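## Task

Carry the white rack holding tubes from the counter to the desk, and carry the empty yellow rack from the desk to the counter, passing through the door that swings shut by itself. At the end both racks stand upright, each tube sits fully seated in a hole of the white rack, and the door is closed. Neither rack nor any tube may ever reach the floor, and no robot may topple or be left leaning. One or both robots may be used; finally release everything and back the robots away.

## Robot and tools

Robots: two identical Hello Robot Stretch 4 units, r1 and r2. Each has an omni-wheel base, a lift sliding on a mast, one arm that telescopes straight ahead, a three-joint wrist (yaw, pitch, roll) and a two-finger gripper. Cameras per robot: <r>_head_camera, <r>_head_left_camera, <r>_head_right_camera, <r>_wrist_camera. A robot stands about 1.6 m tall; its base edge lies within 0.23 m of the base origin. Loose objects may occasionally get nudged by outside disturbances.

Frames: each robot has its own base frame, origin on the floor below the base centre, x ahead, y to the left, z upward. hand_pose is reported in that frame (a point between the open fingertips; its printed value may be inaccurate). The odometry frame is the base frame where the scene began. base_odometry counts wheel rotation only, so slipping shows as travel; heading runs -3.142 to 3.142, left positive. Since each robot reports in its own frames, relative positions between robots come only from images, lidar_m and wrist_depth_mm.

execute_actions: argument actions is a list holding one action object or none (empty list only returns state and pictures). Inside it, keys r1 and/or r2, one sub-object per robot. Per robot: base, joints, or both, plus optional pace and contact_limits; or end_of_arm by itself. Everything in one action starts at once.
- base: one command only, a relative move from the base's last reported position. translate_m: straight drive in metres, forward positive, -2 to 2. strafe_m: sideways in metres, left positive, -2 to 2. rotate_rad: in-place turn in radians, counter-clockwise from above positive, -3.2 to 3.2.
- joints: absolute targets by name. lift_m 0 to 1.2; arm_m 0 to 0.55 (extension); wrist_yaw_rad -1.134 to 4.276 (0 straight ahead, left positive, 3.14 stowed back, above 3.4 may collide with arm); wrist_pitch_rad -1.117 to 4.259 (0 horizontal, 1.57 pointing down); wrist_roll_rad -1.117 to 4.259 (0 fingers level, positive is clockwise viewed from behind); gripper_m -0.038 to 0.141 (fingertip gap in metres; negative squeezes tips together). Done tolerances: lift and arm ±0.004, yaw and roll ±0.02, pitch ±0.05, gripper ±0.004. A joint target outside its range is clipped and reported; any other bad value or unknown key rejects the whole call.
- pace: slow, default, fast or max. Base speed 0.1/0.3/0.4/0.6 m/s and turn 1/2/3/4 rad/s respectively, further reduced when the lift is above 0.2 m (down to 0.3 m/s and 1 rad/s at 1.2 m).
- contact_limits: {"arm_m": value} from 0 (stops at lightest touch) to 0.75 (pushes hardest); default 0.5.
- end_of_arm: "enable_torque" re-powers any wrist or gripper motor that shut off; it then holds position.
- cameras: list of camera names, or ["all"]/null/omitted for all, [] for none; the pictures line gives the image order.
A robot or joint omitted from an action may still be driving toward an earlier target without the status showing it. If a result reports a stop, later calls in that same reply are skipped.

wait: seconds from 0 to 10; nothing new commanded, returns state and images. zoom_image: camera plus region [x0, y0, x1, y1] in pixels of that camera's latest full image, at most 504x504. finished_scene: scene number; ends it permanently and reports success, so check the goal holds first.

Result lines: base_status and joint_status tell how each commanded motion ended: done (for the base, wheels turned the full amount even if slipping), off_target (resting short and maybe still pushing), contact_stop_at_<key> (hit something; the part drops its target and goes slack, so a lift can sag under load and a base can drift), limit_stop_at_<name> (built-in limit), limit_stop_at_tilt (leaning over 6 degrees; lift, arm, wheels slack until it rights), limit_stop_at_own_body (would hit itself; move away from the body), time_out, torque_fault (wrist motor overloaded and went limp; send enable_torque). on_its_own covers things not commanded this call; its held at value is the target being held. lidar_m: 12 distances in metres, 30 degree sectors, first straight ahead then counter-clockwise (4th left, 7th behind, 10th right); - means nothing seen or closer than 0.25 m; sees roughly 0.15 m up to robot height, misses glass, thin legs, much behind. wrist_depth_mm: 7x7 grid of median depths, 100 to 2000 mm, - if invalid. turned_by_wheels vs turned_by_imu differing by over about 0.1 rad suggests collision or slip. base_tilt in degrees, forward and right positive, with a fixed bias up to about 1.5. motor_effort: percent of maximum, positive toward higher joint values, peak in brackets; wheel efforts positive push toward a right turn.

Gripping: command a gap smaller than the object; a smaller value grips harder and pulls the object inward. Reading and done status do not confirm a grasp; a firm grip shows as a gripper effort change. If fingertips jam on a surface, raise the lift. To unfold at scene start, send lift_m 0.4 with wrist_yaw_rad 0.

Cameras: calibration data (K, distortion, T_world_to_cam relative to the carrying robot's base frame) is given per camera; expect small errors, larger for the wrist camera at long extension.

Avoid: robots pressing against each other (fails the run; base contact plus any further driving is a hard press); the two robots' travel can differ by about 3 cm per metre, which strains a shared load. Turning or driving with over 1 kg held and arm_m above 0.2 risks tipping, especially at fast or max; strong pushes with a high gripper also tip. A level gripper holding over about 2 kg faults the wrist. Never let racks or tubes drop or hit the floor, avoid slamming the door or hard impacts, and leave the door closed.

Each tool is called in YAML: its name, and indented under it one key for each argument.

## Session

execute_actions:
  actions: []

Scene clock: 0.00 s.
r1.base_odometry: x=+0.000 y=+0.000 heading=+0.000 (m, m, rad; r1's odometry frame)
r1.turned_by_wheels: +0.000 (rad since the last result)
r1.turned_by_imu: +0.000 (rad since the last result)
r1.base_tilt: forward=-0.2 right=+0.9 (deg)
r1.lidar_m: 0.83 0.86 1.05 1.96 0.96 1.09 1.10 1.10 1.30 1.14 1.14 0.97
r1.base_status: not commanded
r1.joint_positions: lift_m=+0.168 arm_m=-0.001 wrist_yaw_rad=+3.095 wrist_pitch_rad=-0.017 wrist_roll_rad=-0.018 gripper_m=+0.057
r1.joint_status: not commanded
r1.motor_effort: lift_m=+20 arm_m=+0 wrist_yaw_rad=+0 wrist_pitch_rad=-7 wrist_roll_rad=-4 gripper_m=-4 wheel_0=+1 wheel_1=+0 wheel_2=+0 (%)
r1.hand_pose: x=-0.1142 y=+0.1009 z=+0.3506 quat_wxyz=(+0.024, +0.008, -0.009, +1.000) (m; r1's base frame)
r1.wrist_depth_mm: - 143 221 1281 1336 1397 1118 / - 110 142 1281 1336 1430 1430 / - 114 142 1308 1336 1430 1464 / 145 143 182 1308 1336 1430 1499 / 214 1182 1255 1308 1366 1430 1464 / 223 1182 1042 1205 195 1336 1205 / 223 842 809 904 866 809 891
r2.base_odometry: x=+0.000 y=+0.000 heading=+0.000 (m, m, rad; r2's odometry frame)
r2.turned_by_wheels: +0.000 (rad since the last result)
r2.turned_by_imu: +0.000 (rad since the last result)
r2.base_tilt: forward=+0.2 right=+0.4 (deg)
r2.lidar_m: 2.04 2.23 1.62 1.03 0.93 0.93 0.96 0.86 0.86 1.10 1.67 1.69
r2.base_status: not commanded
r2.joint_positions: lift_m=+0.279 arm_m=-0.002 wrist_yaw_rad=+3.120 wrist_pitch_rad=+0.006 wrist_roll_rad=-0.010 gripper_m=+0.057
r2.joint_status: not commanded
r2.motor_effort: lift_m=+19 arm_m=+0 wrist_yaw_rad=+0 wrist_pitch_rad=-7 wrist_roll_rad=+1 gripper_m=-1 wheel_0=+0 wheel_1=-1 wheel_2=+1 (%)
r2.hand_pose: x=-0.1177 y=+0.0938 z=+0.4559 quat_wxyz=(+0.011, -0.003, -0.005, +1.000) (m; r2's base frame)
r2.wrist_depth_mm: - 131 1229 1281 1042 866 778 / - 132 1205 1281 1060 878 768 / 108 133 274 1308 1078 891 778 / 132 153 1182 1366 1060 917 788 / 866 1008 1138 1336 1060 917 798 / 878 991 211 1308 203 931 798 / 878 931 1042 - 1042 878 820
pictures: r1_head_camera, r1_head_left_camera, r1_head_right_camera, r1_wrist_camera, r2_head_camera, r2_head_left_camera, r2_head_right_camera, r2_wrist_camera
camera_calibration (this result's frames):
r1_wrist_camera: T_world_to_cam=[[-0.0317859, 0.99943, 0.0113733, -0.0891866], [0.0271241, 0.0122374, -0.999557, 0.401875], [-0.999127, -0.0314633, -0.0274976, 0.124764], [0, 0, 0, 1]] pos_world=[0.11092, 0.0881434, 0.406142]
r2_wrist_camera: T_world_to_cam=[[0.0684053, 0.99738, -0.023552, -0.0866667], [0.0541596, -0.027285, -0.998159, 0.508926], [-0.996186, 0.0670039, -0.0558841, 0.12934], [0, 0, 0, 1]] pos_world=[0.107212, 0.0916593, 0.513176]
Images, in order (width x height): r1_head_camera 420x560, r1_head_left_camera 420x672, r1_head_right_camera 420x672, r1_wrist_camera 616x392, r2_head_camera 420x560, r2_head_left_camera 420x672, r2_head_right_camera 420x672, r2_wrist_camera 616x392.

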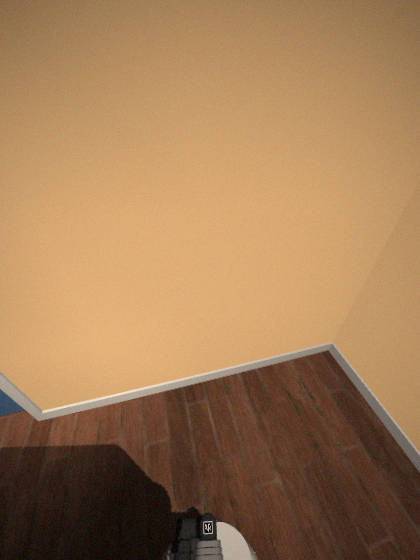

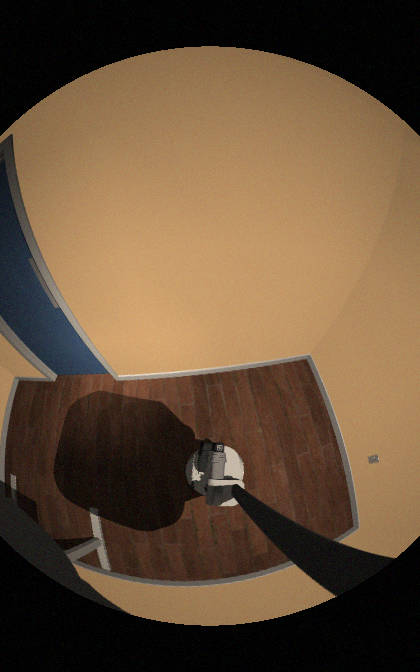

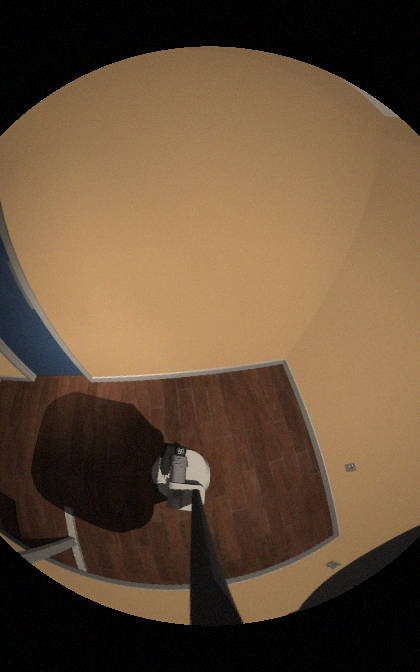

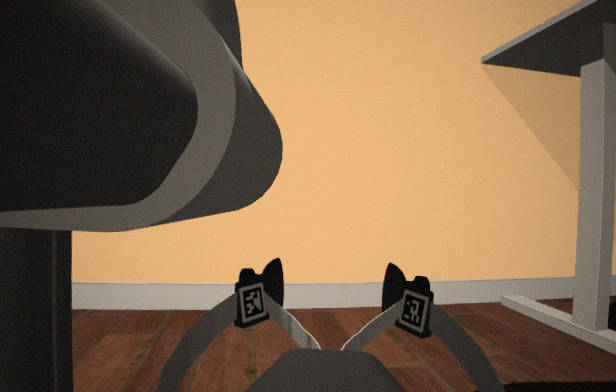

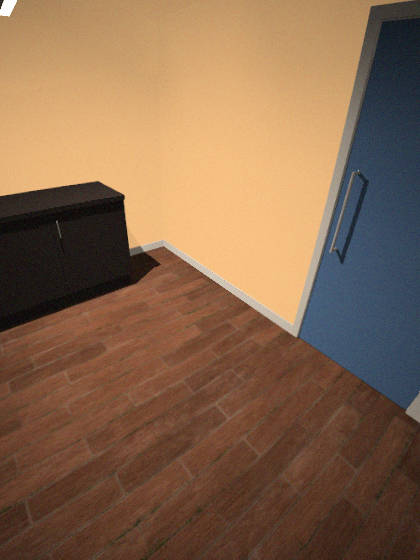

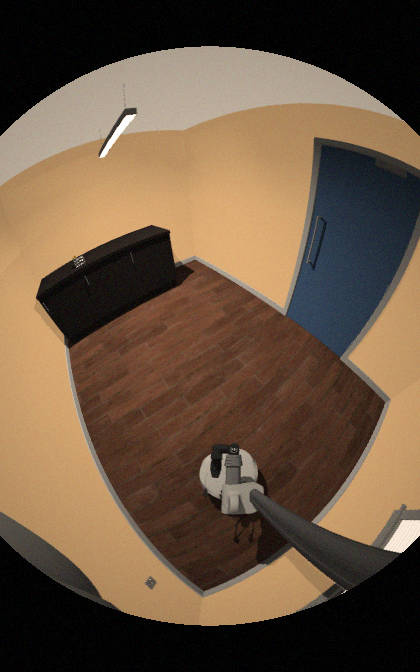

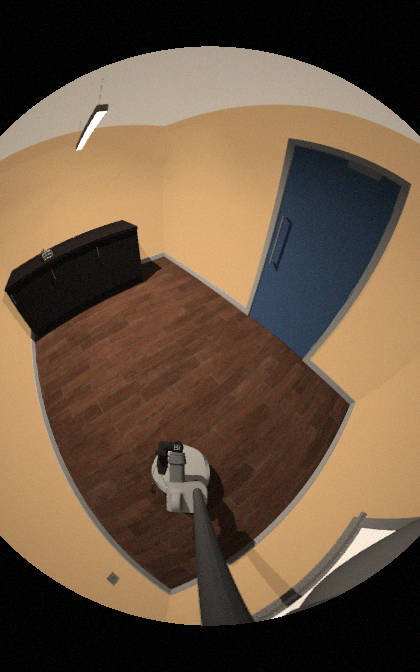

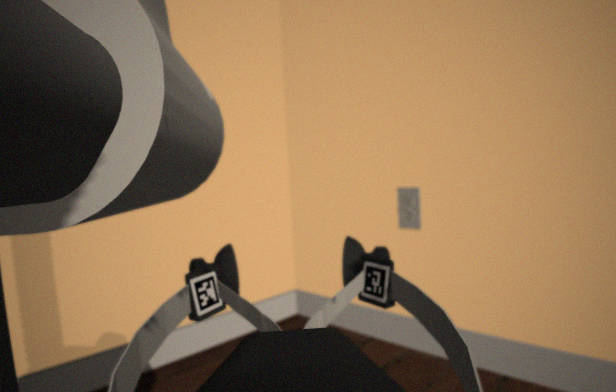

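execute_actions:
  actions:
    - {"r1":{"base":{"rotate_rad":1.65},"joints":{"lift_m":0.9,"wrist_yaw_rad":0,"gripper_m":0.141},"pace":"fast"},"r2":{"base":{"rotate_rad":0.75},"joints":{"lift_m":0.85,"wrist_yaw_rad":0,"gripper_m":0.141},"pace":"fast"}}
  cameras: ["r1_head_camera"]

execute_actions:
  actions:
    - {"r1":{"base":{"translate_m":1.0},"pace":"fast"},"r2":{"base":{"translate_m":1.5},"pace":"fast"}}
  cameras: ["r1_head_camera","r1_head_left_camera","r2_head_camera","r2_wrist_camera"]

Scene clock: 4.87 s.
r1.base_odometry: x=+0.000 y=+0.000 heading=+1.650 (m, m, rad; r1's odometry frame)
r1.turned_by_wheels: +1.650 (rad since the last result)
r1.turned_by_imu: +1.637 (rad since the last result)
r1.base_tilt: forward=-0.1 right=+1.0 (deg)
r1.lidar_m: 2.30 0.97 1.17 1.09 1.13 1.26 1.15 1.18 0.94 0.85 0.88 1.06
r1.base_status: done
r1.joint_positions: lift_m=+0.900 arm_m=-0.001 wrist_yaw_rad=+0.000 wrist_pitch_rad=-0.017 wrist_roll_rad=-0.018 gripper_m=+0.141
r1.joint_status: all done
r1.motor_effort: lift_m=+26(25) arm_m=+0(0) wrist_yaw_rad=-3(7) wrist_pitch_rad=-7(7) wrist_roll_rad=-3(4) gripper_m=+0(6) wheel_0=+0(8) wheel_1=+0(7) wheel_2=+0(9) (%)
r1.hand_pose: x=+0.4583 y=-0.0873 z=+1.0826 quat_wxyz=(+1.000, -0.009, -0.008, +0.000) (m; r1's base frame)
r1.wrist_depth_mm: 1808 - - - - 1537 1118 / 1863 - - - - 1537 1138 / 1808 - - - - 1537 1160 / 1863 - - - - 1537 1118 / 946 1464 - - - 1537 1118 / 1863 - 222 - - 199 1118 / 1863 - - 152 - 1537 1078
r2.base_odometry: x=+0.000 y=+0.000 heading=+0.749 (m, m, rad; r2's odometry frame)
r2.turned_by_wheels: +0.749 (rad since the last result)
r2.turned_by_imu: +0.749 (rad since the last result)
r2.base_tilt: forward=+0.1 right=+0.4 (deg)
r2.lidar_m: 2.21 1.26 0.96 0.91 0.99 0.89 0.85 0.90 1.36 1.68 1.78 2.29
r2.base_status: done
r2.joint_positions: lift_m=+0.850 arm_m=-0.002 wrist_yaw_rad=+0.000 wrist_pitch_rad=+0.006 wrist_roll_rad=-0.010 gripper_m=+0.141
r2.joint_status: all done
r2.motor_effort: lift_m=+22(27) arm_m=+0(0) wrist_yaw_rad=+1(5) wrist_pitch_rad=-7(5) wrist_roll_rad=+1(0) gripper_m=+1(4) wheel_0=-4(13) wheel_1=-3(12) wheel_2=-3(12) (%)
r2.hand_pose: x=+0.4574 y=-0.0873 z=+1.0262 quat_wxyz=(+1.000, -0.005, +0.003, +0.000) (m; r2's base frame)
r2.wrist_depth_mm: 1499 - - - - - - / 1537 - - - - - - / 1537 - - - - - - / 1537 - - - - - - / 1499 1921 - - - - - / 1464 208 - - - - - / 1397 - - - - - 1983
pictures: r1_head_camera
Images, in order (width x height): r1_head_camera 420x560.

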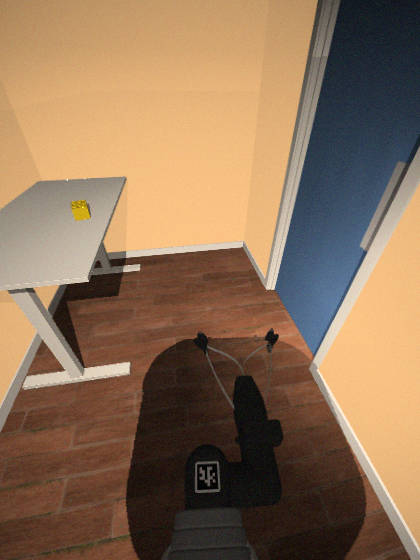

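Scene clock: 10.10 s.
r1.base_odometry: x=-0.079 y=+0.997 heading=+1.650 (m, m, rad; r1's odometry frame)
r1.turned_by_wheels: +0.000 (rad since the last result)
r1.turned_by_imu: -0.004 (rad since the last result)
r1.base_tilt: forward=-0.1 right=+1.0 (deg)
r1.lidar_m: 1.55 0.81 0.52 0.45 1.24 1.57 2.16 1.24 0.81 0.73 0.80 1.01
r1.base_status: done
r1.joint_positions: lift_m=+0.900 arm_m=-0.001 wrist_yaw_rad=+0.000 wrist_pitch_rad=-0.017 wrist_roll_rad=-0.018 gripper_m=+0.141
r1.joint_status: not commanded
r1.motor_effort: lift_m=+26(26) arm_m=-1(0) wrist_yaw_rad=+0(1) wrist_pitch_rad=-8(7) wrist_roll_rad=-4(4) gripper_m=+2(1) wheel_0=+1(6) wheel_1=+0(6) wheel_2=+2(11) (%)
r1.hand_pose: x=+0.4583 y=-0.0874 z=+1.0826 quat_wxyz=(+1.000, -0.009, -0.008, +0.000) (m; r1's base frame)
r1.wrist_depth_mm: 1336 1366 1336 1366 1397 1229 854 / 1336 1336 1336 1397 1366 1205 854 / 1308 1366 1366 1366 1366 1229 842 / 1336 1336 1397 1366 1397 1205 842 / 1160 1336 1366 1397 1430 1205 831 / 1366 1366 221 1397 1430 199 842 / 1336 1336 1366 152 1430 1138 831
r2.base_odometry: x=+1.098 y=+1.022 heading=+0.750 (m, m, rad; r2's odometry frame)
r2.turned_by_wheels: +0.000 (rad since the last result)
r2.turned_by_imu: -0.004 (rad since the last result)
r2.base_tilt: forward=+0.1 right=+0.4 (deg)
r2.lidar_m: 0.72 0.78 0.90 0.85 0.92 1.29 2.39 2.38 1.79 1.75 1.00 0.75
r2.base_status: done
r2.joint_positions: lift_m=+0.850 arm_m=-0.002 wrist_yaw_rad=+0.000 wrist_pitch_rad=+0.006 wrist_roll_rad=-0.010 gripper_m=+0.141
r2.joint_status: not commanded
r2.motor_effort: lift_m=+22(22) arm_m=+0(0) wrist_yaw_rad=+1(0) wrist_pitch_rad=-6(8) wrist_roll_rad=+0(0) gripper_m=-2(3) wheel_0=+5(11) wheel_1=+4(11) wheel_2=-3(18) (%)
r2.hand_pose: x=+0.4573 y=-0.0874 z=+1.0262 quat_wxyz=(+1.000, -0.005, +0.003, +0.000) (m; r2's base frame)
r2.wrist_depth_mm: 1098 1098 1098 1118 1118 1098 1138 / 1118 1138 1118 1138 1118 1118 1138 / 1138 1118 1118 1138 1118 1138 1138 / 1138 1138 1138 1160 1160 1160 1160 / 976 715 750 820 691 691 676 / 517 208 500 508 508 517 530 / 530 521 535 - 539 539 539
pictures: r1_head_camera, r1_head_left_camera, r2_head_camera, r2_wrist_camera
camera_calibration (this result's frames):
r2_wrist_camera: T_world_to_cam=[[-0.0463622, -0.998647, -0.0235517, -0.053857], [-0.0547555, 0.0260822, -0.998159, 1.09662], [0.997423, -0.0449873, -0.0558907, -0.175372], [0, 0, 0, 1]] pos_world=[0.232469, -0.0902761, 1.08354]
Images, in order (width x height): r1_head_camera 420x560, r1_head_left_camera 420x672, r2_head_camera 420x560, r2_wrist_camera 616x392.

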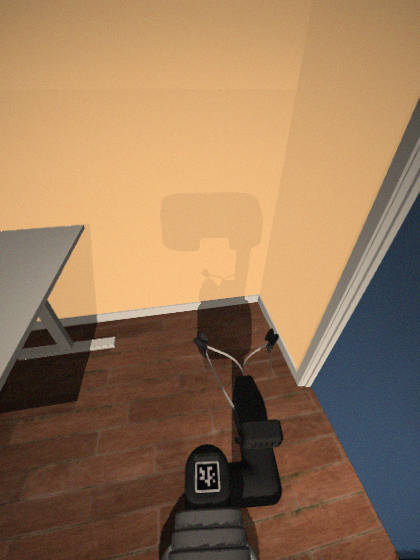

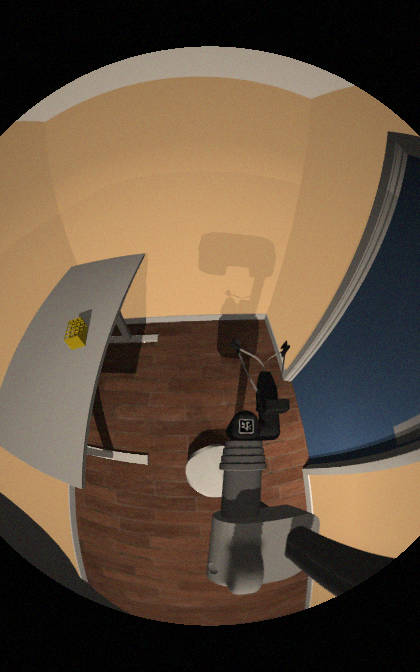

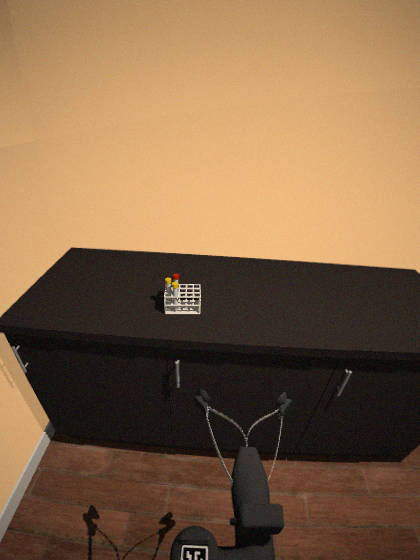

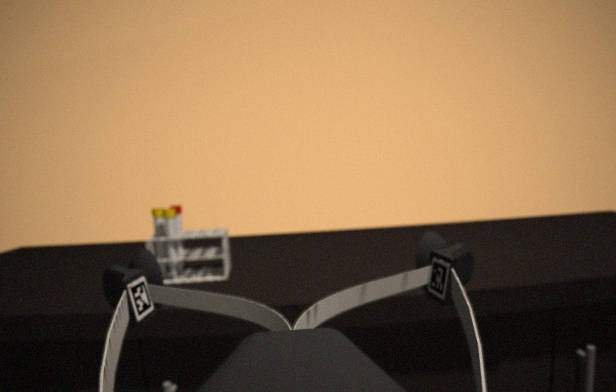

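execute_actions:
  actions:
    - {"r1":{"base":{"translate_m":0.72},"pace":"fast"},"r2":{"base":{"strafe_m":0.16},"joints":{"lift_m":0.80}}}
  cameras: []

execute_actions:
  actions:
    - {"r1":{"base":{"rotate_rad":1.9},"joints":{"lift_m":0.86}},"r2":{"base":{"translate_m":0.25}}}
  cameras: ["r1_head_camera","r1_wrist_camera","r2_head_camera","r2_wrist_camera"]

Scene clock: 15.07 s.
r1.base_odometry: x=-0.136 y=+1.715 heading=+1.650 (m, m, rad; r1's odometry frame)
r1.turned_by_wheels: +0.000 (rad since the last result)
r1.turned_by_imu: -0.003 (rad since the last result)
r1.base_tilt: forward=-0.2 right=+1.2 (deg)
r1.lidar_m: 0.83 0.84 0.64 0.56 0.58 0.74 2.87 1.05 0.78 0.61 0.61 0.81
r1.base_status: done
r1.joint_positions: lift_m=+0.900 arm_m=-0.001 wrist_yaw_rad=+0.000 wrist_pitch_rad=-0.017 wrist_roll_rad=-0.018 gripper_m=+0.141
r1.joint_status: not commanded
r1.motor_effort: lift_m=+26(26) arm_m=-1(0) wrist_yaw_rad=-1(2) wrist_pitch_rad=-7(7) wrist_roll_rad=-4(4) gripper_m=-2(2) wheel_0=+0(6) wheel_1=-1(5) wheel_2=+1(10) (%)
r1.hand_pose: x=+0.4583 y=-0.0874 z=+1.0826 quat_wxyz=(+1.000, -0.009, -0.008, +0.000) (m; r1's base frame)
r1.wrist_depth_mm: 634 640 647 647 661 668 668 / 627 640 647 654 661 668 676 / 640 640 647 654 668 668 676 / 634 640 654 654 668 676 676 / 640 640 654 661 661 668 683 / 640 647 222 661 668 199 676 / 647 647 654 152 676 676 683
r2.base_odometry: x=+0.989 y=+1.139 heading=+0.750 (m, m, rad; r2's odometry frame)
r2.turned_by_wheels: +0.000 (rad since the last result)
r2.turned_by_imu: +0.002 (rad since the last result)
r2.base_tilt: forward=+0.1 right=+0.4 (deg)
r2.lidar_m: 0.72 0.77 0.73 0.70 0.75 1.05 2.38 2.53 1.98 1.90 1.02 0.75
r2.base_status: done
r2.joint_positions: lift_m=+0.800 arm_m=-0.002 wrist_yaw_rad=+0.000 wrist_pitch_rad=+0.006 wrist_roll_rad=-0.010 gripper_m=+0.141
r2.joint_status: all done
r2.motor_effort: lift_m=+16(24) arm_m=+0(0) wrist_yaw_rad=+1(0) wrist_pitch_rad=-7(4) wrist_roll_rad=+1(0) gripper_m=-1(1) wheel_0=-6(12) wheel_1=+4(13) wheel_2=+0(8) (%)
r2.hand_pose: x=+0.4573 y=-0.0874 z=+0.9768 quat_wxyz=(+1.000, -0.005, +0.003, +0.000) (m; r2's base frame)
r2.wrist_depth_mm: 1098 1118 1138 1118 1118 1138 1118 / 1138 1138 1118 1118 1138 1118 1138 / 1118 1118 1138 1138 1138 1160 1182 / 1138 1160 1160 1138 1160 1160 1160 / 691 661 627 585 512 521 539 / 521 208 508 512 535 544 539 / 535 530 535 - 544 549 549
pictures: none
No camera images: the call's "cameras" was empty. Leave "cameras" out to get every camera's image.

Scene clock: 17.37 s.
r1.base_odometry: x=-0.136 y=+1.715 heading=-2.733 (m, m, rad; r1's odometry frame)
r1.turned_by_wheels: +1.900 (rad since the last result)
r1.turned_by_imu: +1.885 (rad since the last result)
r1.base_tilt: forward=-0.1 right=+1.0 (deg)
r1.lidar_m: 0.57 0.65 2.40 1.48 0.85 0.69 0.60 0.72 0.85 0.84 0.71 0.57
r1.base_status: done
r1.joint_positions: lift_m=+0.860 arm_m=-0.001 wrist_yaw_rad=+0.000 wrist_pitch_rad=-0.017 wrist_roll_rad=-0.018 gripper_m=+0.141
r1.joint_status: all done
r1.motor_effort: lift_m=+17(25) arm_m=+0(0) wrist_yaw_rad=+0(1) wrist_pitch_rad=-7(7) wrist_roll_rad=-5(3) gripper_m=+0(1) wheel_0=-1(8) wheel_1=+0(4) wheel_2=+0(7) (%)
r1.hand_pose: x=+0.4583 y=-0.0873 z=+1.0433 quat_wxyz=(+1.000, -0.009, -0.008, +0.000) (m; r1's base frame)
r1.wrist_depth_mm: 1537 1397 1281 1182 1098 1042 976 / 1464 1397 1281 1182 1098 1042 976 / 1537 1397 1281 1160 1118 1025 991 / 1499 1366 1281 1182 1098 1042 976 / 750 788 831 634 917 946 976 / 500 442 221 452 459 199 462 / 1499 917 1281 152 336 320 327
r2.base_odometry: x=+1.172 y=+1.309 heading=+0.750 (m, m, rad; r2's odometry frame)
r2.turned_by_wheels: +0.000 (rad since the last result)
r2.turned_by_imu: +0.000 (rad since the last result)
r2.base_tilt: forward=+0.2 right=+0.4 (deg)
r2.lidar_m: 0.48 0.50 0.70 0.69 0.72 1.04 2.62 2.63 1.99 1.92 0.69 0.50
r2.base_status: done
r2.joint_positions: lift_m=+0.800 arm_m=-0.002 wrist_yaw_rad=+0.000 wrist_pitch_rad=+0.006 wrist_roll_rad=-0.010 gripper_m=+0.141
r2.joint_status: not commanded
r2.motor_effort: lift_m=+16(16) arm_m=+0(0) wrist_yaw_rad=+1(1) wrist_pitch_rad=-5(6) wrist_roll_rad=+0(0) gripper_m=-2(0) wheel_0=+6(11) wheel_1=+3(9) wheel_2=-5(14) (%)
r2.hand_pose: x=+0.4573 y=-0.0874 z=+0.9767 quat_wxyz=(+1.000, -0.005, +0.003, +0.000) (m; r2's base frame)
r2.wrist_depth_mm: 866 866 878 891 878 878 866 / 878 878 878 878 891 878 904 / 866 891 891 891 904 904 904 / 891 891 891 891 904 904 904 / 691 661 473 466 496 492 484 / 370 208 304 315 300 297 303 / 262 255 256 - 262 260 263
pictures: r1_head_camera, r1_wrist_camera, r2_head_camera, r2_wrist_camera
camera_calibration (this result's frames):
r1_wrist_camera: T_world_to_cam=[[0.0789764, -0.996812, 0.0113729, -0.115872], [-0.0265195, -0.0135054, -0.999557, 1.10338], [0.996524, 0.0786398, -0.0275015, -0.195041], [0, 0, 0, 1]] pos_world=[0.232775, -0.0852631, 1.09884]
r2_wrist_camera: T_world_to_cam=[[-0.0463533, -0.998647, -0.0235516, -0.0550246], [-0.0547557, 0.0260817, -0.998159, 1.04721], [0.997423, -0.0449783, -0.0558906, -0.178139], [0, 0, 0, 1]] pos_world=[0.23247, -0.0902755, 1.03403]
Images, in order (width x height): r1_head_camera 420x560, r1_wrist_camera 616x392, r2_head_camera 420x560, r2_wrist_camera 616x392.

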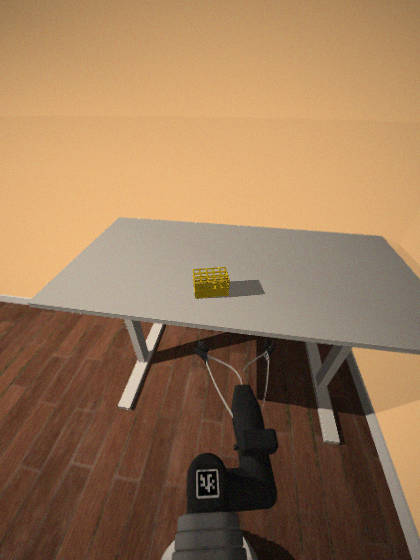

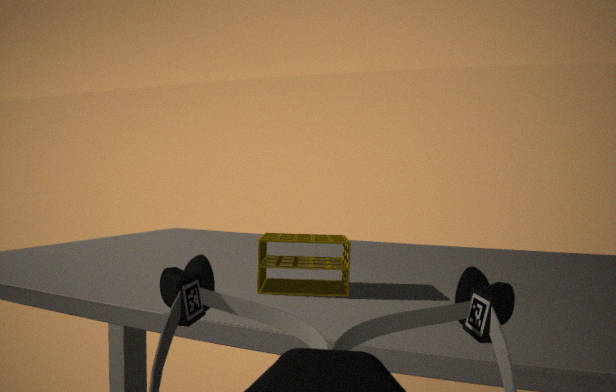

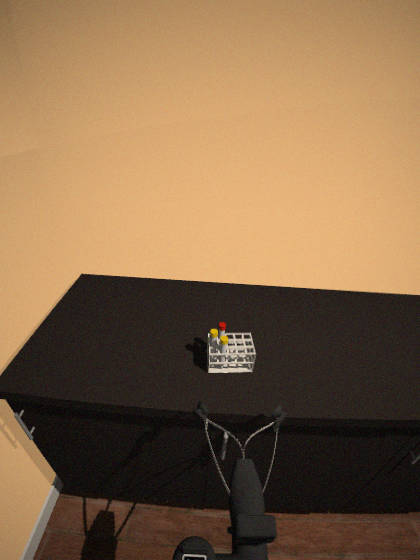

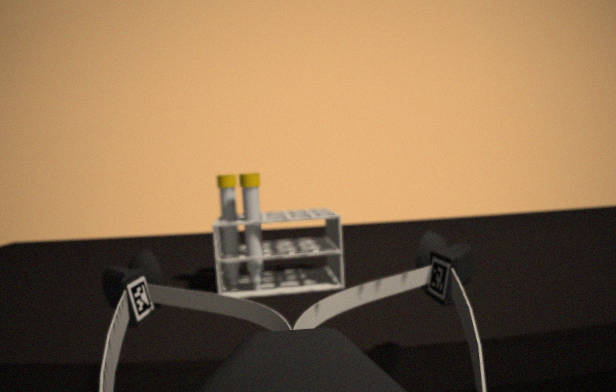

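execute_actions:
  actions:
    - {"r1":{"base":{"strafe_m":0.04},"joints":{"lift_m":0.828,"arm_m":0.25}},"r2":{"base":{"strafe_m":0.011},"joints":{"lift_m":0.782,"arm_m":0.14}}}
  cameras: ["r1_head_camera","r1_wrist_camera","r2_wrist_camera"]

Scene clock: 20.47 s.
r1.base_odometry: x=-0.120 y=+1.678 heading=-2.733 (m, m, rad; r1's odometry frame)
r1.turned_by_wheels: +0.000 (rad since the last result)
r1.turned_by_imu: +0.000 (rad since the last result)
r1.base_tilt: forward=-0.2 right=+1.0 (deg)
r1.lidar_m: 0.57 0.66 2.44 1.46 0.84 0.68 0.61 0.72 0.87 0.88 0.71 0.58
r1.base_status: done
r1.joint_positions: lift_m=+0.828 arm_m=+0.249 wrist_yaw_rad=+0.000 wrist_pitch_rad=-0.017 wrist_roll_rad=-0.018 gripper_m=+0.141
r1.joint_status: all done
r1.motor_effort: lift_m=+15(17) arm_m=+6(6) wrist_yaw_rad=-2(2) wrist_pitch_rad=-7(7) wrist_roll_rad=-4(4) gripper_m=+1(1) wheel_0=+0(8) wheel_1=+1(7) wheel_2=+0(0) (%)
r1.hand_pose: x=+0.7084 y=-0.0874 z=+1.0115 quat_wxyz=(+1.000, -0.009, -0.008, +0.000) (m; r1's base frame)
r1.wrist_depth_mm: 1182 1078 1008 931 854 809 768 / 1205 1078 991 946 866 809 768 / 1182 1098 1008 931 866 809 768 / 1182 1078 1008 931 878 820 778 / 569 603 549 559 580 723 732 / 312 320 223 274 260 199 355 / 220 220 229 152 234 233 242
r2.base_odometry: x=+1.164 y=+1.317 heading=+0.750 (m, m, rad; r2's odometry frame)
r2.turned_by_wheels: +0.000 (rad since the last result)
r2.turned_by_imu: +0.001 (rad since the last result)
r2.base_tilt: forward=+0.1 right=+0.4 (deg)
r2.lidar_m: 0.46 0.51 0.70 0.68 0.71 1.00 2.64 2.66 2.00 1.93 0.66 0.50
r2.base_status: done
r2.joint_positions: lift_m=+0.782 arm_m=+0.138 wrist_yaw_rad=+0.000 wrist_pitch_rad=+0.006 wrist_roll_rad=-0.010 gripper_m=+0.141
r2.joint_status: all done
r2.motor_effort: lift_m=+16(15) arm_m=+9(9) wrist_yaw_rad=+1(2) wrist_pitch_rad=-4(5) wrist_roll_rad=-1(0) gripper_m=+0(1) wheel_0=-7(9) wheel_1=+5(12) wheel_2=+0(8) (%)
r2.hand_pose: x=+0.5978 y=-0.0874 z=+0.9588 quat_wxyz=(+1.000, -0.005, +0.003, +0.000) (m; r2's base frame)
r2.wrist_depth_mm: 732 732 741 732 750 741 750 / 741 732 750 750 750 750 750 / 741 741 759 759 759 759 759 / 759 759 267 750 768 768 768 / 580 554 270 320 283 415 404 / 310 209 247 258 253 250 256 / 219 210 210 - 208 193 194
pictures: r1_head_camera, r1_wrist_camera, r2_wrist_camera
camera_calibration (this result's frames):
r1_wrist_camera: T_world_to_cam=[[0.0788276, -0.996823, 0.0113773, -0.135205], [-0.0264671, -0.0135015, -0.999559, 1.07815], [0.996537, 0.0784917, -0.0274473, -0.445221], [0, 0, 0, 1]] pos_world=[0.482873, -0.0852725, 1.067]
r2_wrist_camera: T_world_to_cam=[[-0.0462382, -0.998653, -0.0235538, -0.0489698], [-0.0547128, 0.0260755, -0.998162, 1.03694], [0.997431, -0.0448645, -0.0558448, -0.319307], [0, 0, 0, 1]] pos_world=[0.372956, -0.0902682, 1.01605]
Images, in order (width x height): r1_head_camera 420x560, r1_wrist_camera 616x392, r2_wrist_camera 616x392.

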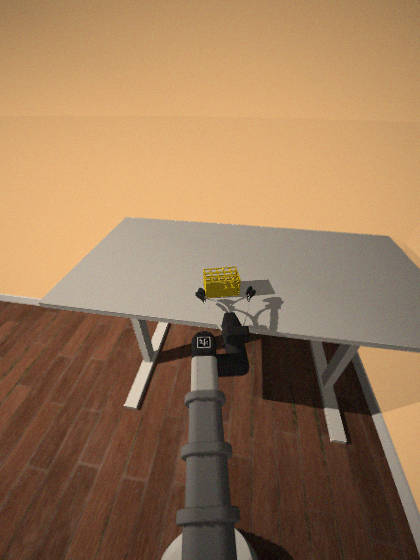

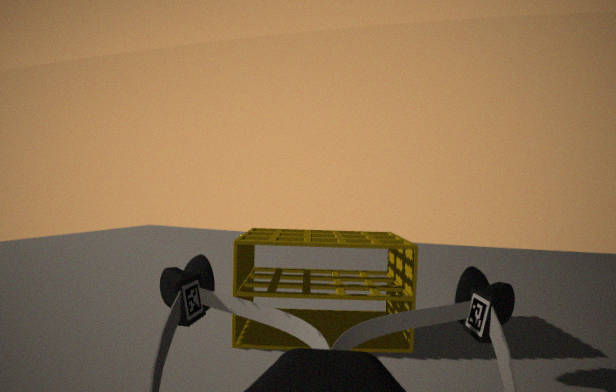

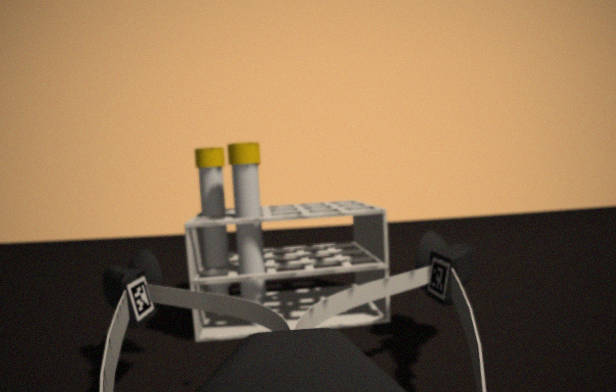

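execute_actions:
  actions:
    - {"r1":{"base":{"strafe_m":0.01},"joints":{"arm_m":0.315},"pace":"slow"},"r2":{"joints":{"arm_m":0.197},"pace":"slow"}}
  cameras: ["r1_wrist_camera","r2_wrist_camera"]

execute_actions:
  actions:
    - {"r1":{"joints":{"gripper_m":0.06}},"r2":{"joints":{"gripper_m":0.06}}}
  cameras: []

execute_actions:
  actions:
    - {"r1":{"joints":{"lift_m":0.87},"pace":"slow"},"r2":{"joints":{"lift_m":0.83},"pace":"slow"}}
  cameras: ["r1_wrist_camera","r2_wrist_camera"]

Scene clock: 24.17 s.
r1.base_odometry: x=-0.116 y=+1.669 heading=-2.733 (m, m, rad; r1's odometry frame)
r1.turned_by_wheels: +0.000 (rad since the last result)
r1.turned_by_imu: +0.000 (rad since the last result)
r1.base_tilt: forward=-0.3 right=+1.0 (deg)
r1.lidar_m: 0.61 0.66 2.45 1.45 0.85 0.67 0.61 0.70 0.90 0.88 0.71 0.58
r1.base_status: done
r1.joint_positions: lift_m=+0.828 arm_m=+0.314 wrist_yaw_rad=+0.000 wrist_pitch_rad=-0.017 wrist_roll_rad=-0.018 gripper_m=+0.141
r1.joint_status: all done
r1.motor_effort: lift_m=+15(15) arm_m=+6(7) wrist_yaw_rad=-3(1) wrist_pitch_rad=-7(7) wrist_roll_rad=-3(4) gripper_m=+2(0) wheel_0=+1(4) wheel_1=+0(5) wheel_2=+0(0) (%)
r1.hand_pose: x=+0.7733 y=-0.0874 z=+1.0115 quat_wxyz=(+1.000, -0.009, -0.008, +0.000) (m; r1's base frame)
r1.wrist_depth_mm: 1078 1008 931 866 809 750 715 / 1098 1008 931 866 809 759 715 / 1118 1025 931 866 809 759 707 / 1118 1025 931 866 809 759 723 / 564 603 539 271 267 707 699 / 314 320 198 245 226 190 355 / 220 220 218 152 228 219 241
r2.base_odometry: x=+1.164 y=+1.317 heading=+0.750 (m, m, rad; r2's odometry frame)
r2.turned_by_wheels: +0.000 (rad since the last result)
r2.turned_by_imu: +0.001 (rad since the last result)
r2.base_tilt: forward=+0.2 right=+0.3 (deg)
r2.lidar_m: 0.48 0.49 0.70 0.69 0.71 1.01 2.64 2.64 1.98 1.93 0.68 0.51
r2.base_status: not commanded
r2.joint_positions: lift_m=+0.782 arm_m=+0.195 wrist_yaw_rad=+0.000 wrist_pitch_rad=+0.005 wrist_roll_rad=-0.011 gripper_m=+0.141
r2.joint_status: all done
r2.motor_effort: lift_m=+16(16) arm_m=+9(10) wrist_yaw_rad=+3(5) wrist_pitch_rad=-3(5) wrist_roll_rad=+0(1) gripper_m=-2(0) wheel_0=-7(7) wheel_1=+5(5) wheel_2=+0(0) (%)
r2.hand_pose: x=+0.6547 y=-0.0875 z=+0.9590 quat_wxyz=(+1.000, -0.005, +0.003, +0.000) (m; r2's base frame)
r2.wrist_depth_mm: 683 676 676 683 691 691 683 / 683 691 691 691 699 691 699 / 683 691 691 707 699 699 699 / 699 691 220 699 699 699 715 / 597 554 211 272 224 424 407 / 314 193 201 216 229 247 258 / 220 212 204 - 206 193 195
pictures: r1_wrist_camera, r2_wrist_camera
camera_calibration (this result's frames):
r1_wrist_camera: T_world_to_cam=[[0.0788091, -0.996825, 0.0113772, -0.140317], [-0.0264675, -0.0135009, -0.999559, 1.07987], [0.996538, 0.0784732, -0.0274475, -0.509965], [0, 0, 0, 1]] pos_world=[0.547839, -0.0852736, 1.067]
r2_wrist_camera: T_world_to_cam=[[-0.046623, -0.998635, -0.0235485, -0.0462001], [-0.0538923, 0.0260544, -0.998207, 1.0398], [0.997458, -0.0452703, -0.0550335, -0.376916], [0, 0, 0, 1]] pos_world=[0.429841, -0.0902916, 1.01611]
Images, in order (width x height): r1_wrist_camera 616x392, r2_wrist_camera 616x392.

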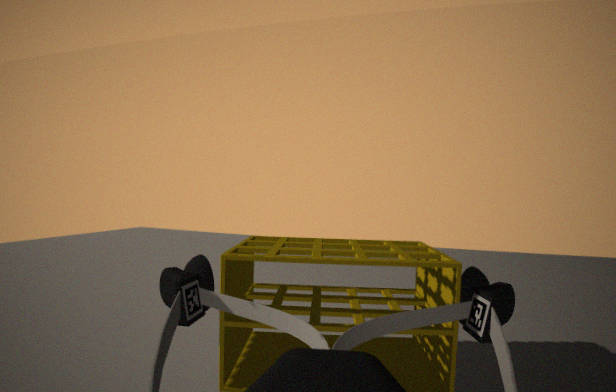

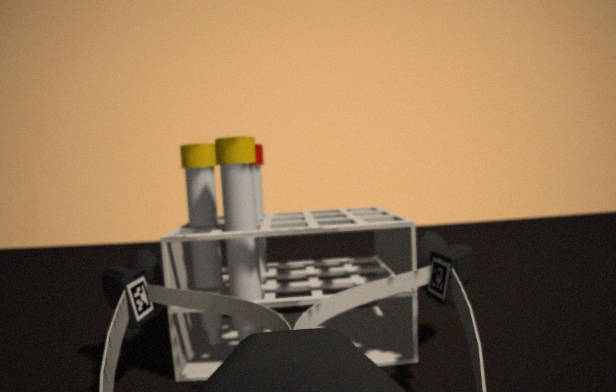

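Scene clock: 26.00 s.
r1.base_odometry: x=-0.116 y=+1.669 heading=-2.733 (m, m, rad; r1's odometry frame)
r1.turned_by_wheels: +0.000 (rad since the last result)
r1.turned_by_imu: +0.000 (rad since the last result)
r1.base_tilt: forward=-0.1 right=+0.8 (deg)
r1.lidar_m: 0.61 0.65 2.46 1.48 0.82 0.69 0.61 0.70 0.89 0.90 0.72 0.58
r1.base_status: not commanded
r1.joint_positions: lift_m=+0.828 arm_m=+0.314 wrist_yaw_rad=+0.000 wrist_pitch_rad=-0.017 wrist_roll_rad=-0.018 gripper_m=+0.061
r1.joint_status: all done
r1.motor_effort: lift_m=+15(15) arm_m=+6(6) wrist_yaw_rad=-1(2) wrist_pitch_rad=-7(7) wrist_roll_rad=-4(3) gripper_m=-29(28) wheel_0=+1(1) wheel_1=+0(0) wheel_2=+0(0) (%)
r1.hand_pose: x=+0.7734 y=-0.0874 z=+1.0115 quat_wxyz=(+1.000, -0.009, -0.008, +0.000) (m; r1's base frame)
r1.wrist_depth_mm: 1118 1008 931 866 809 750 707 / 1098 1008 931 854 809 750 715 / 1098 1025 946 866 809 759 707 / 1098 1008 931 866 809 759 715 / 564 603 477 477 500 715 707 / 312 274 191 286 242 175 353 / 220 220 198 174 173 218 146
r2.base_odometry: x=+1.164 y=+1.317 heading=+0.750 (m, m, rad; r2's odometry frame)
r2.turned_by_wheels: +0.000 (rad since the last result)
r2.turned_by_imu: +0.001 (rad since the last result)
r2.base_tilt: forward=+0.1 right=+0.3 (deg)
r2.lidar_m: 0.48 0.49 0.71 0.67 0.71 1.03 2.63 2.63 2.00 1.93 0.66 0.51
r2.base_status: not commanded
r2.joint_positions: lift_m=+0.782 arm_m=+0.195 wrist_yaw_rad=+0.000 wrist_pitch_rad=+0.005 wrist_roll_rad=-0.011 gripper_m=+0.061
r2.joint_status: all done
r2.motor_effort: lift_m=+15(15) arm_m=+9(9) wrist_yaw_rad=+2(1) wrist_pitch_rad=-1(2) wrist_roll_rad=+0(1) gripper_m=-29(28) wheel_0=-7(7) wheel_1=+5(5) wheel_2=+0(0) (%)
r2.hand_pose: x=+0.6547 y=-0.0875 z=+0.9590 quat_wxyz=(+1.000, -0.005, +0.003, +0.000) (m; r2's base frame)
r2.wrist_depth_mm: 676 676 683 691 691 683 691 / 676 676 676 691 691 691 691 / 683 683 683 699 699 699 707 / 691 699 203 707 707 699 707 / 585 492 196 436 220 433 410 / 315 173 181 220 188 178 258 / 200 213 193 - 195 194 195
pictures: none
No camera images: the call's "cameras" was empty. Leave "cameras" out to get every camera's image.

Scene clock: 27.27 s.
r1.base_odometry: x=-0.116 y=+1.669 heading=-2.733 (m, m, rad; r1's odometry frame)
r1.turned_by_wheels: +0.000 (rad since the last result)
r1.turned_by_imu: +0.000 (rad since the last result)
r1.base_tilt: forward=-0.2 right=+1.1 (deg)
r1.lidar_m: 0.61 0.66 2.47 1.46 0.86 0.69 0.58 0.67 0.88 0.88 0.72 0.57
r1.base_status: not commanded
r1.joint_positions: lift_m=+0.869 arm_m=+0.314 wrist_yaw_rad=+0.000 wrist_pitch_rad=-0.016 wrist_roll_rad=-0.018 gripper_m=+0.061
r1.joint_status: all done
r1.motor_effort: lift_m=+27(25) arm_m=+6(6) wrist_yaw_rad=-1(2) wrist_pitch_rad=-9(9) wrist_roll_rad=-3(4) gripper_m=-27(30) wheel_0=+1(1) wheel_1=+0(0) wheel_2=+0(0) (%)
r1.hand_pose: x=+0.7734 y=-0.0874 z=+1.0524 quat_wxyz=(+1.000, -0.009, -0.008, +0.000) (m; r1's base frame)
r1.wrist_depth_mm: 1098 1008 931 854 809 750 715 / 1098 1008 931 866 820 759 715 / 1098 1008 931 866 798 759 715 / 1098 1008 931 878 809 759 723 / 1078 820 654 661 683 750 723 / 424 375 191 253 243 175 484 / 300 298 198 174 173 300 297
r2.base_odometry: x=+1.164 y=+1.317 heading=+0.750 (m, m, rad; r2's odometry frame)
r2.turned_by_wheels: +0.000 (rad since the last result)
r2.turned_by_imu: +0.000 (rad since the last result)
r2.base_tilt: forward=+0.1 right=+0.4 (deg)
r2.lidar_m: 0.47 0.48 0.69 0.67 0.73 1.04 2.64 2.64 2.00 1.93 0.69 0.49
r2.base_status: not commanded
r2.joint_positions: lift_m=+0.830 arm_m=+0.195 wrist_yaw_rad=+0.000 wrist_pitch_rad=+0.007 wrist_roll_rad=-0.011 gripper_m=+0.061
r2.joint_status: all done
r2.motor_effort: lift_m=+23(24) arm_m=+9(9) wrist_yaw_rad=+1(3) wrist_pitch_rad=-9(9) wrist_roll_rad=+0(1) gripper_m=-33(30) wheel_0=-7(7) wheel_1=+5(5) wheel_2=+0(0) (%)
r2.hand_pose: x=+0.6548 y=-0.0875 z=+1.0059 quat_wxyz=(+1.000, -0.005, +0.003, +0.000) (m; r2's base frame)
r2.wrist_depth_mm: 668 683 668 683 691 683 691 / 676 676 683 691 683 699 699 / 683 699 233 691 699 707 699 / 699 699 203 691 707 707 715 / 699 707 183 615 219 615 591 / 449 172 181 221 188 178 368 / 287 306 193 - 199 279 273
pictures: r1_wrist_camera, r2_wrist_camera
camera_calibration (this result's frames):
r1_wrist_camera: T_world_to_cam=[[0.078816, -0.996825, 0.0113308, -0.14074], [-0.0270609, -0.0135013, -0.999543, 1.12117], [0.996522, 0.0784734, -0.0280391, -0.508226], [0, 0, 0, 1]] pos_world=[0.547891, -0.0852736, 1.108]
r2_wrist_camera: T_world_to_cam=[[-0.04662, -0.998638, -0.0234404, -0.0451936], [-0.0555173, 0.02602, -0.998119, 1.08761], [0.997369, -0.0452309, -0.0566547, -0.372655], [0, 0, 0, 1]] pos_world=[0.429948, -0.0902872, 1.06339]
Images, in order (width x height): r1_wrist_camera 616x392, r2_wrist_camera 616x392.

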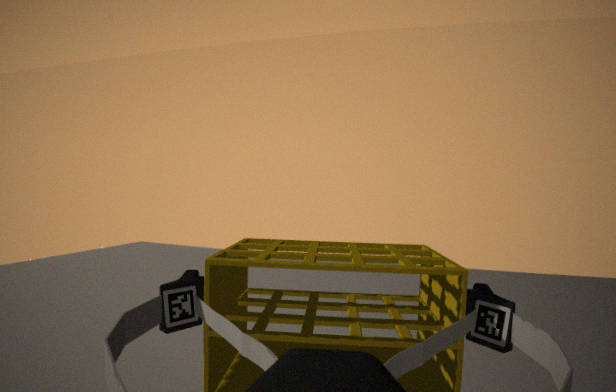

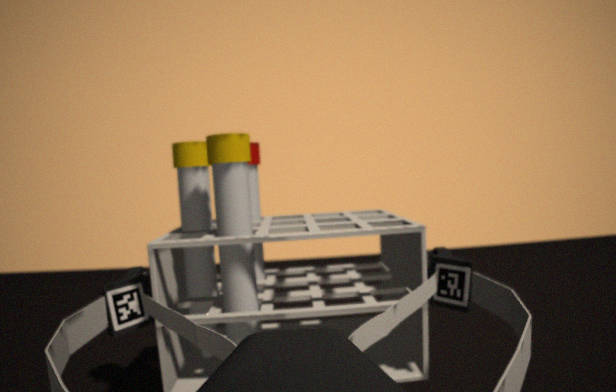

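execute_actions:
  actions:
    - {"r1":{"base":{"rotate_rad":-0.175},"joints":{"arm_m":0}},"r2":{"base":{"rotate_rad":-2.235},"joints":{"arm_m":0,"lift_m":0.88},"pace":"slow"}}
  cameras: []

execute_actions:
  actions:
    - {"r1":{"base":{"strafe_m":0.4}},"r2":{"base":{"translate_m":0.4}}}
  cameras: []

execute_actions:
  actions:
    - {"r1":{"base":{"translate_m":-0.42}},"r2":{"base":{"translate_m":0.3}}}
  cameras: ["r1_head_left_camera","r1_head_right_camera","r2_head_right_camera"]

Scene clock: 34.47 s.
r1.base_odometry: x=-0.116 y=+1.669 heading=-2.908 (m, m, rad; r1's odometry frame)
r1.turned_by_wheels: -0.175 (rad since the last result)
r1.turned_by_imu: -0.173 (rad since the last result)
r1.base_tilt: forward=-0.3 right=+0.9 (deg)
r1.lidar_m: 0.45 0.61 0.85 2.35 0.98 0.72 0.61 0.62 0.89 0.87 0.84 0.59
r1.base_status: done
r1.joint_positions: lift_m=+0.869 arm_m=+0.001 wrist_yaw_rad=+0.000 wrist_pitch_rad=-0.016 wrist_roll_rad=-0.018 gripper_m=+0.061
r1.joint_status: all done
r1.motor_effort: lift_m=+27(27) arm_m=-6(6) wrist_yaw_rad=-2(1) wrist_pitch_rad=-10(11) wrist_roll_rad=-4(4) gripper_m=-30(29) wheel_0=-1(6) wheel_1=+1(4) wheel_2=-2(7) (%)
r1.hand_pose: x=+0.4603 y=-0.0875 z=+1.0522 quat_wxyz=(+1.000, -0.009, -0.008, +0.000) (m; r1's base frame)
r1.wrist_depth_mm: 1255 1229 1182 1160 1138 1098 1078 / 1255 1205 1182 1160 1118 1118 1060 / 1255 1229 1182 1160 1138 1098 1060 / 1255 1229 1205 1160 1118 1118 1060 / 778 831 661 668 691 991 1008 / 430 394 191 252 243 175 492 / 831 1205 198 174 173 345 342
r2.base_odometry: x=+1.164 y=+1.317 heading=-1.484 (m, m, rad; r2's odometry frame)
r2.turned_by_wheels: -2.234 (rad since the last result)
r2.turned_by_imu: -2.224 (rad since the last result)
r2.base_tilt: forward=+0.1 right=+0.4 (deg)
r2.lidar_m: 0.42 1.92 0.80 0.51 0.44 0.49 0.63 0.68 0.70 0.89 1.93 2.65
r2.base_status: done
r2.joint_positions: lift_m=+0.880 arm_m=+0.002 wrist_yaw_rad=+0.000 wrist_pitch_rad=+0.007 wrist_roll_rad=-0.011 gripper_m=+0.061
r2.joint_status: all done
r2.motor_effort: lift_m=+23(24) arm_m=-9(10) wrist_yaw_rad=+2(1) wrist_pitch_rad=-9(7) wrist_roll_rad=+1(0) gripper_m=-33(32) wheel_0=+7(9) wheel_1=+6(8) wheel_2=+6(11) (%)
r2.hand_pose: x=+0.4610 y=-0.0875 z=+1.0559 quat_wxyz=(+1.000, -0.005, +0.003, +0.000) (m; r2's base frame)
r2.wrist_depth_mm: 1464 1708 1921 - - - - / 1464 1661 1983 - - - - / 1464 1708 1808 - - - - / 1499 1661 203 - - - - / 1537 1618 204 - 219 - - / 1464 173 182 220 188 178 - / 1464 1618 192 - 200 - -
pictures: none
No camera images: the call's "cameras" was empty. Leave "cameras" out to get every camera's image.

Scene clock: 37.27 s.
r1.base_odometry: x=-0.024 y=+1.280 heading=-2.908 (m, m, rad; r1's odometry frame)
r1.turned_by_wheels: +0.000 (rad since the last result)
r1.turned_by_imu: +0.001 (rad since the last result)
r1.base_tilt: forward=-0.2 right=+1.1 (deg)
r1.lidar_m: 0.42 0.61 1.96 2.35 0.87 0.70 0.67 0.71 0.91 1.28 0.84 0.60
r1.base_status: done
r1.joint_positions: lift_m=+0.870 arm_m=+0.001 wrist_yaw_rad=+0.000 wrist_pitch_rad=-0.016 wrist_roll_rad=-0.018 gripper_m=+0.061
r1.joint_status: not commanded
r1.motor_effort: lift_m=+26(27) arm_m=-6(6) wrist_yaw_rad=+0(1) wrist_pitch_rad=-11(11) wrist_roll_rad=-4(3) gripper_m=-31(29) wheel_0=+1(9) wheel_1=-1(9) wheel_2=+0(1) (%)
r1.hand_pose: x=+0.4603 y=-0.0874 z=+1.0523 quat_wxyz=(+1.000, -0.009, -0.008, +0.000) (m; r1's base frame)
r1.wrist_depth_mm: 1281 1229 1205 1160 1138 1098 1078 / 1281 1229 1205 1160 1138 1118 1078 / 1281 1229 1205 1182 1138 1118 1078 / 1281 1255 1205 1182 1138 1078 1078 / 1281 1229 661 676 691 991 1025 / 433 404 191 253 243 175 492 / 1281 1229 199 174 172 353 345
r2.base_odometry: x=+1.199 y=+0.919 heading=-1.483 (m, m, rad; r2's odometry frame)
r2.turned_by_wheels: +0.000 (rad since the last result)
r2.turned_by_imu: +0.000 (rad since the last result)
r2.base_tilt: forward=+0.1 right=+0.4 (deg)
r2.lidar_m: 0.41 1.61 1.64 0.80 0.71 0.73 0.94 0.98 1.01 1.31 2.36 2.42
r2.base_status: done
r2.joint_positions: lift_m=+0.880 arm_m=+0.002 wrist_yaw_rad=+0.000 wrist_pitch_rad=+0.007 wrist_roll_rad=-0.011 gripper_m=+0.061
r2.joint_status: not commanded
r2.motor_effort: lift_m=+22(23) arm_m=-9(9) wrist_yaw_rad=+1(1) wrist_pitch_rad=-8(8) wrist_roll_rad=+0(1) gripper_m=-31(30) wheel_0=+5(11) wheel_1=+4(9) wheel_2=-5(14) (%)
r2.hand_pose: x=+0.4610 y=-0.0874 z=+1.0560 quat_wxyz=(+1.000, -0.005, +0.003, +0.000) (m; r2's base frame)
r2.wrist_depth_mm: 1205 1366 1618 1863 - - 1808 / 1182 1336 1618 1921 - - 1808 / 1229 1366 1499 1921 - - 1863 / 1205 1397 202 1863 - - 1921 / 1229 1336 196 1863 219 - 1983 / 1205 172 182 220 188 178 1921 / 1182 1366 193 - 200 - 1921
pictures: none
No camera images: the call's "cameras" was empty. Leave "cameras" out to get every camera's image.

Scene clock: 40.13 s.
r1.base_odometry: x=+0.385 y=+1.377 heading=-2.908 (m, m, rad; r1's odometry frame)
r1.turned_by_wheels: +0.000 (rad since the last result)
r1.turned_by_imu: +0.002 (rad since the last result)
r1.base_tilt: forward=-0.1 right=+0.9 (deg)
r1.lidar_m: 0.41 1.05 2.51 0.81 0.35 0.27 0.26 0.27 0.39 0.90 1.35 1.04
r1.base_status: done
r1.joint_positions: lift_m=+0.870 arm_m=+0.001 wrist_yaw_rad=+0.000 wrist_pitch_rad=-0.016 wrist_roll_rad=-0.018 gripper_m=+0.061
r1.joint_status: not commanded
r1.motor_effort: lift_m=+26(26) arm_m=-5(6) wrist_yaw_rad=+0(2) wrist_pitch_rad=-11(10) wrist_roll_rad=-2(3) gripper_m=-29(29) wheel_0=+0(6) wheel_1=-1(4) wheel_2=-1(9) (%)
r1.hand_pose: x=+0.4603 y=-0.0874 z=+1.0523 quat_wxyz=(+1.000, -0.009, -0.008, +0.000) (m; r1's base frame)
r1.wrist_depth_mm: 1708 1708 1618 1618 1537 1537 1464 / 1708 1708 1661 1576 1537 1499 1499 / 1756 1708 1618 1618 1576 1499 1464 / 1756 1708 1661 1576 1576 1537 1464 / 1756 1708 831 917 778 991 1008 / 1756 1708 191 253 243 175 1499 / 1756 1708 198 174 173 1499 1464
r2.base_odometry: x=+1.226 y=+0.620 heading=-1.483 (m, m, rad; r2's odometry frame)
r2.turned_by_wheels: +0.001 (rad since the last result)
r2.turned_by_imu: +0.000 (rad since the last result)
r2.base_tilt: forward=+0.1 right=+0.4 (deg)
r2.lidar_m: 0.42 1.37 1.38 0.99 0.90 0.91 1.20 1.24 1.24 1.61 2.17 2.18
r2.base_status: done
r2.joint_positions: lift_m=+0.880 arm_m=+0.002 wrist_yaw_rad=+0.000 wrist_pitch_rad=+0.007 wrist_roll_rad=-0.011 gripper_m=+0.061
r2.joint_status: not commanded
r2.motor_effort: lift_m=+22(23) arm_m=-9(9) wrist_yaw_rad=+0(1) wrist_pitch_rad=-8(8) wrist_roll_rad=+1(0) gripper_m=-32(30) wheel_0=+7(11) wheel_1=+6(9) wheel_2=-5(12) (%)
r2.hand_pose: x=+0.4610 y=-0.0874 z=+1.0560 quat_wxyz=(+1.000, -0.005, +0.003, +0.000) (m; r2's base frame)
r2.wrist_depth_mm: 1008 1138 1366 1576 1983 1983 1661 / 1008 1138 1336 1576 1983 1983 1661 / 1042 1160 236 1576 1983 - 1756 / 1025 1138 204 1576 1921 - 1756 / 1042 1098 196 1576 220 1983 1756 / 991 172 182 220 188 178 1756 / 1008 1138 192 - 200 - 1756
pictures: r1_head_left_camera, r1_head_right_camera, r2_head_right_camera
Images, in order (width x height): r1_head_left_camera 420x672, r1_head_right_camera 420x672, r2_head_right_camera 420x672.

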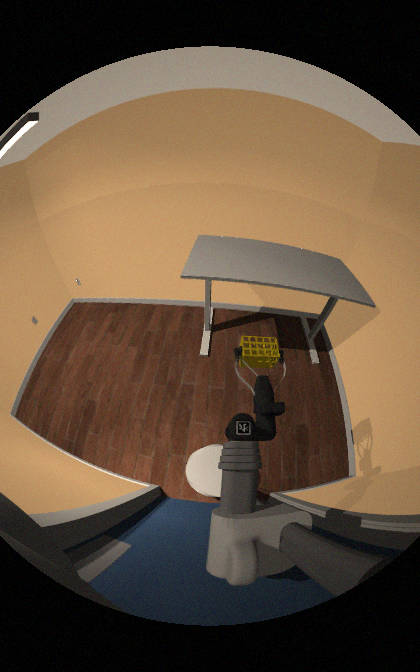

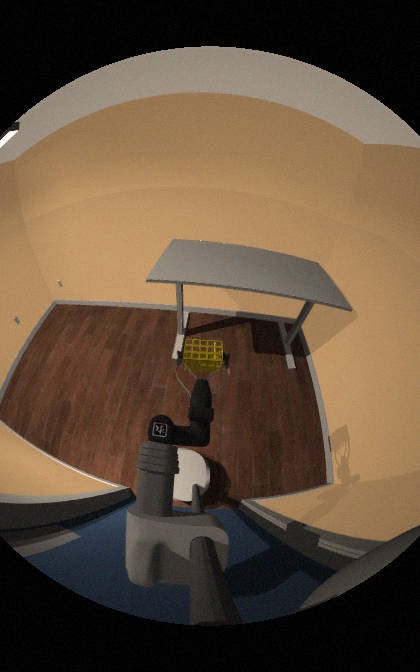

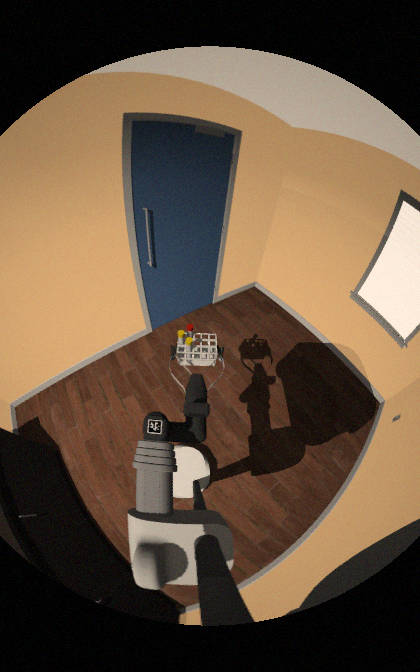

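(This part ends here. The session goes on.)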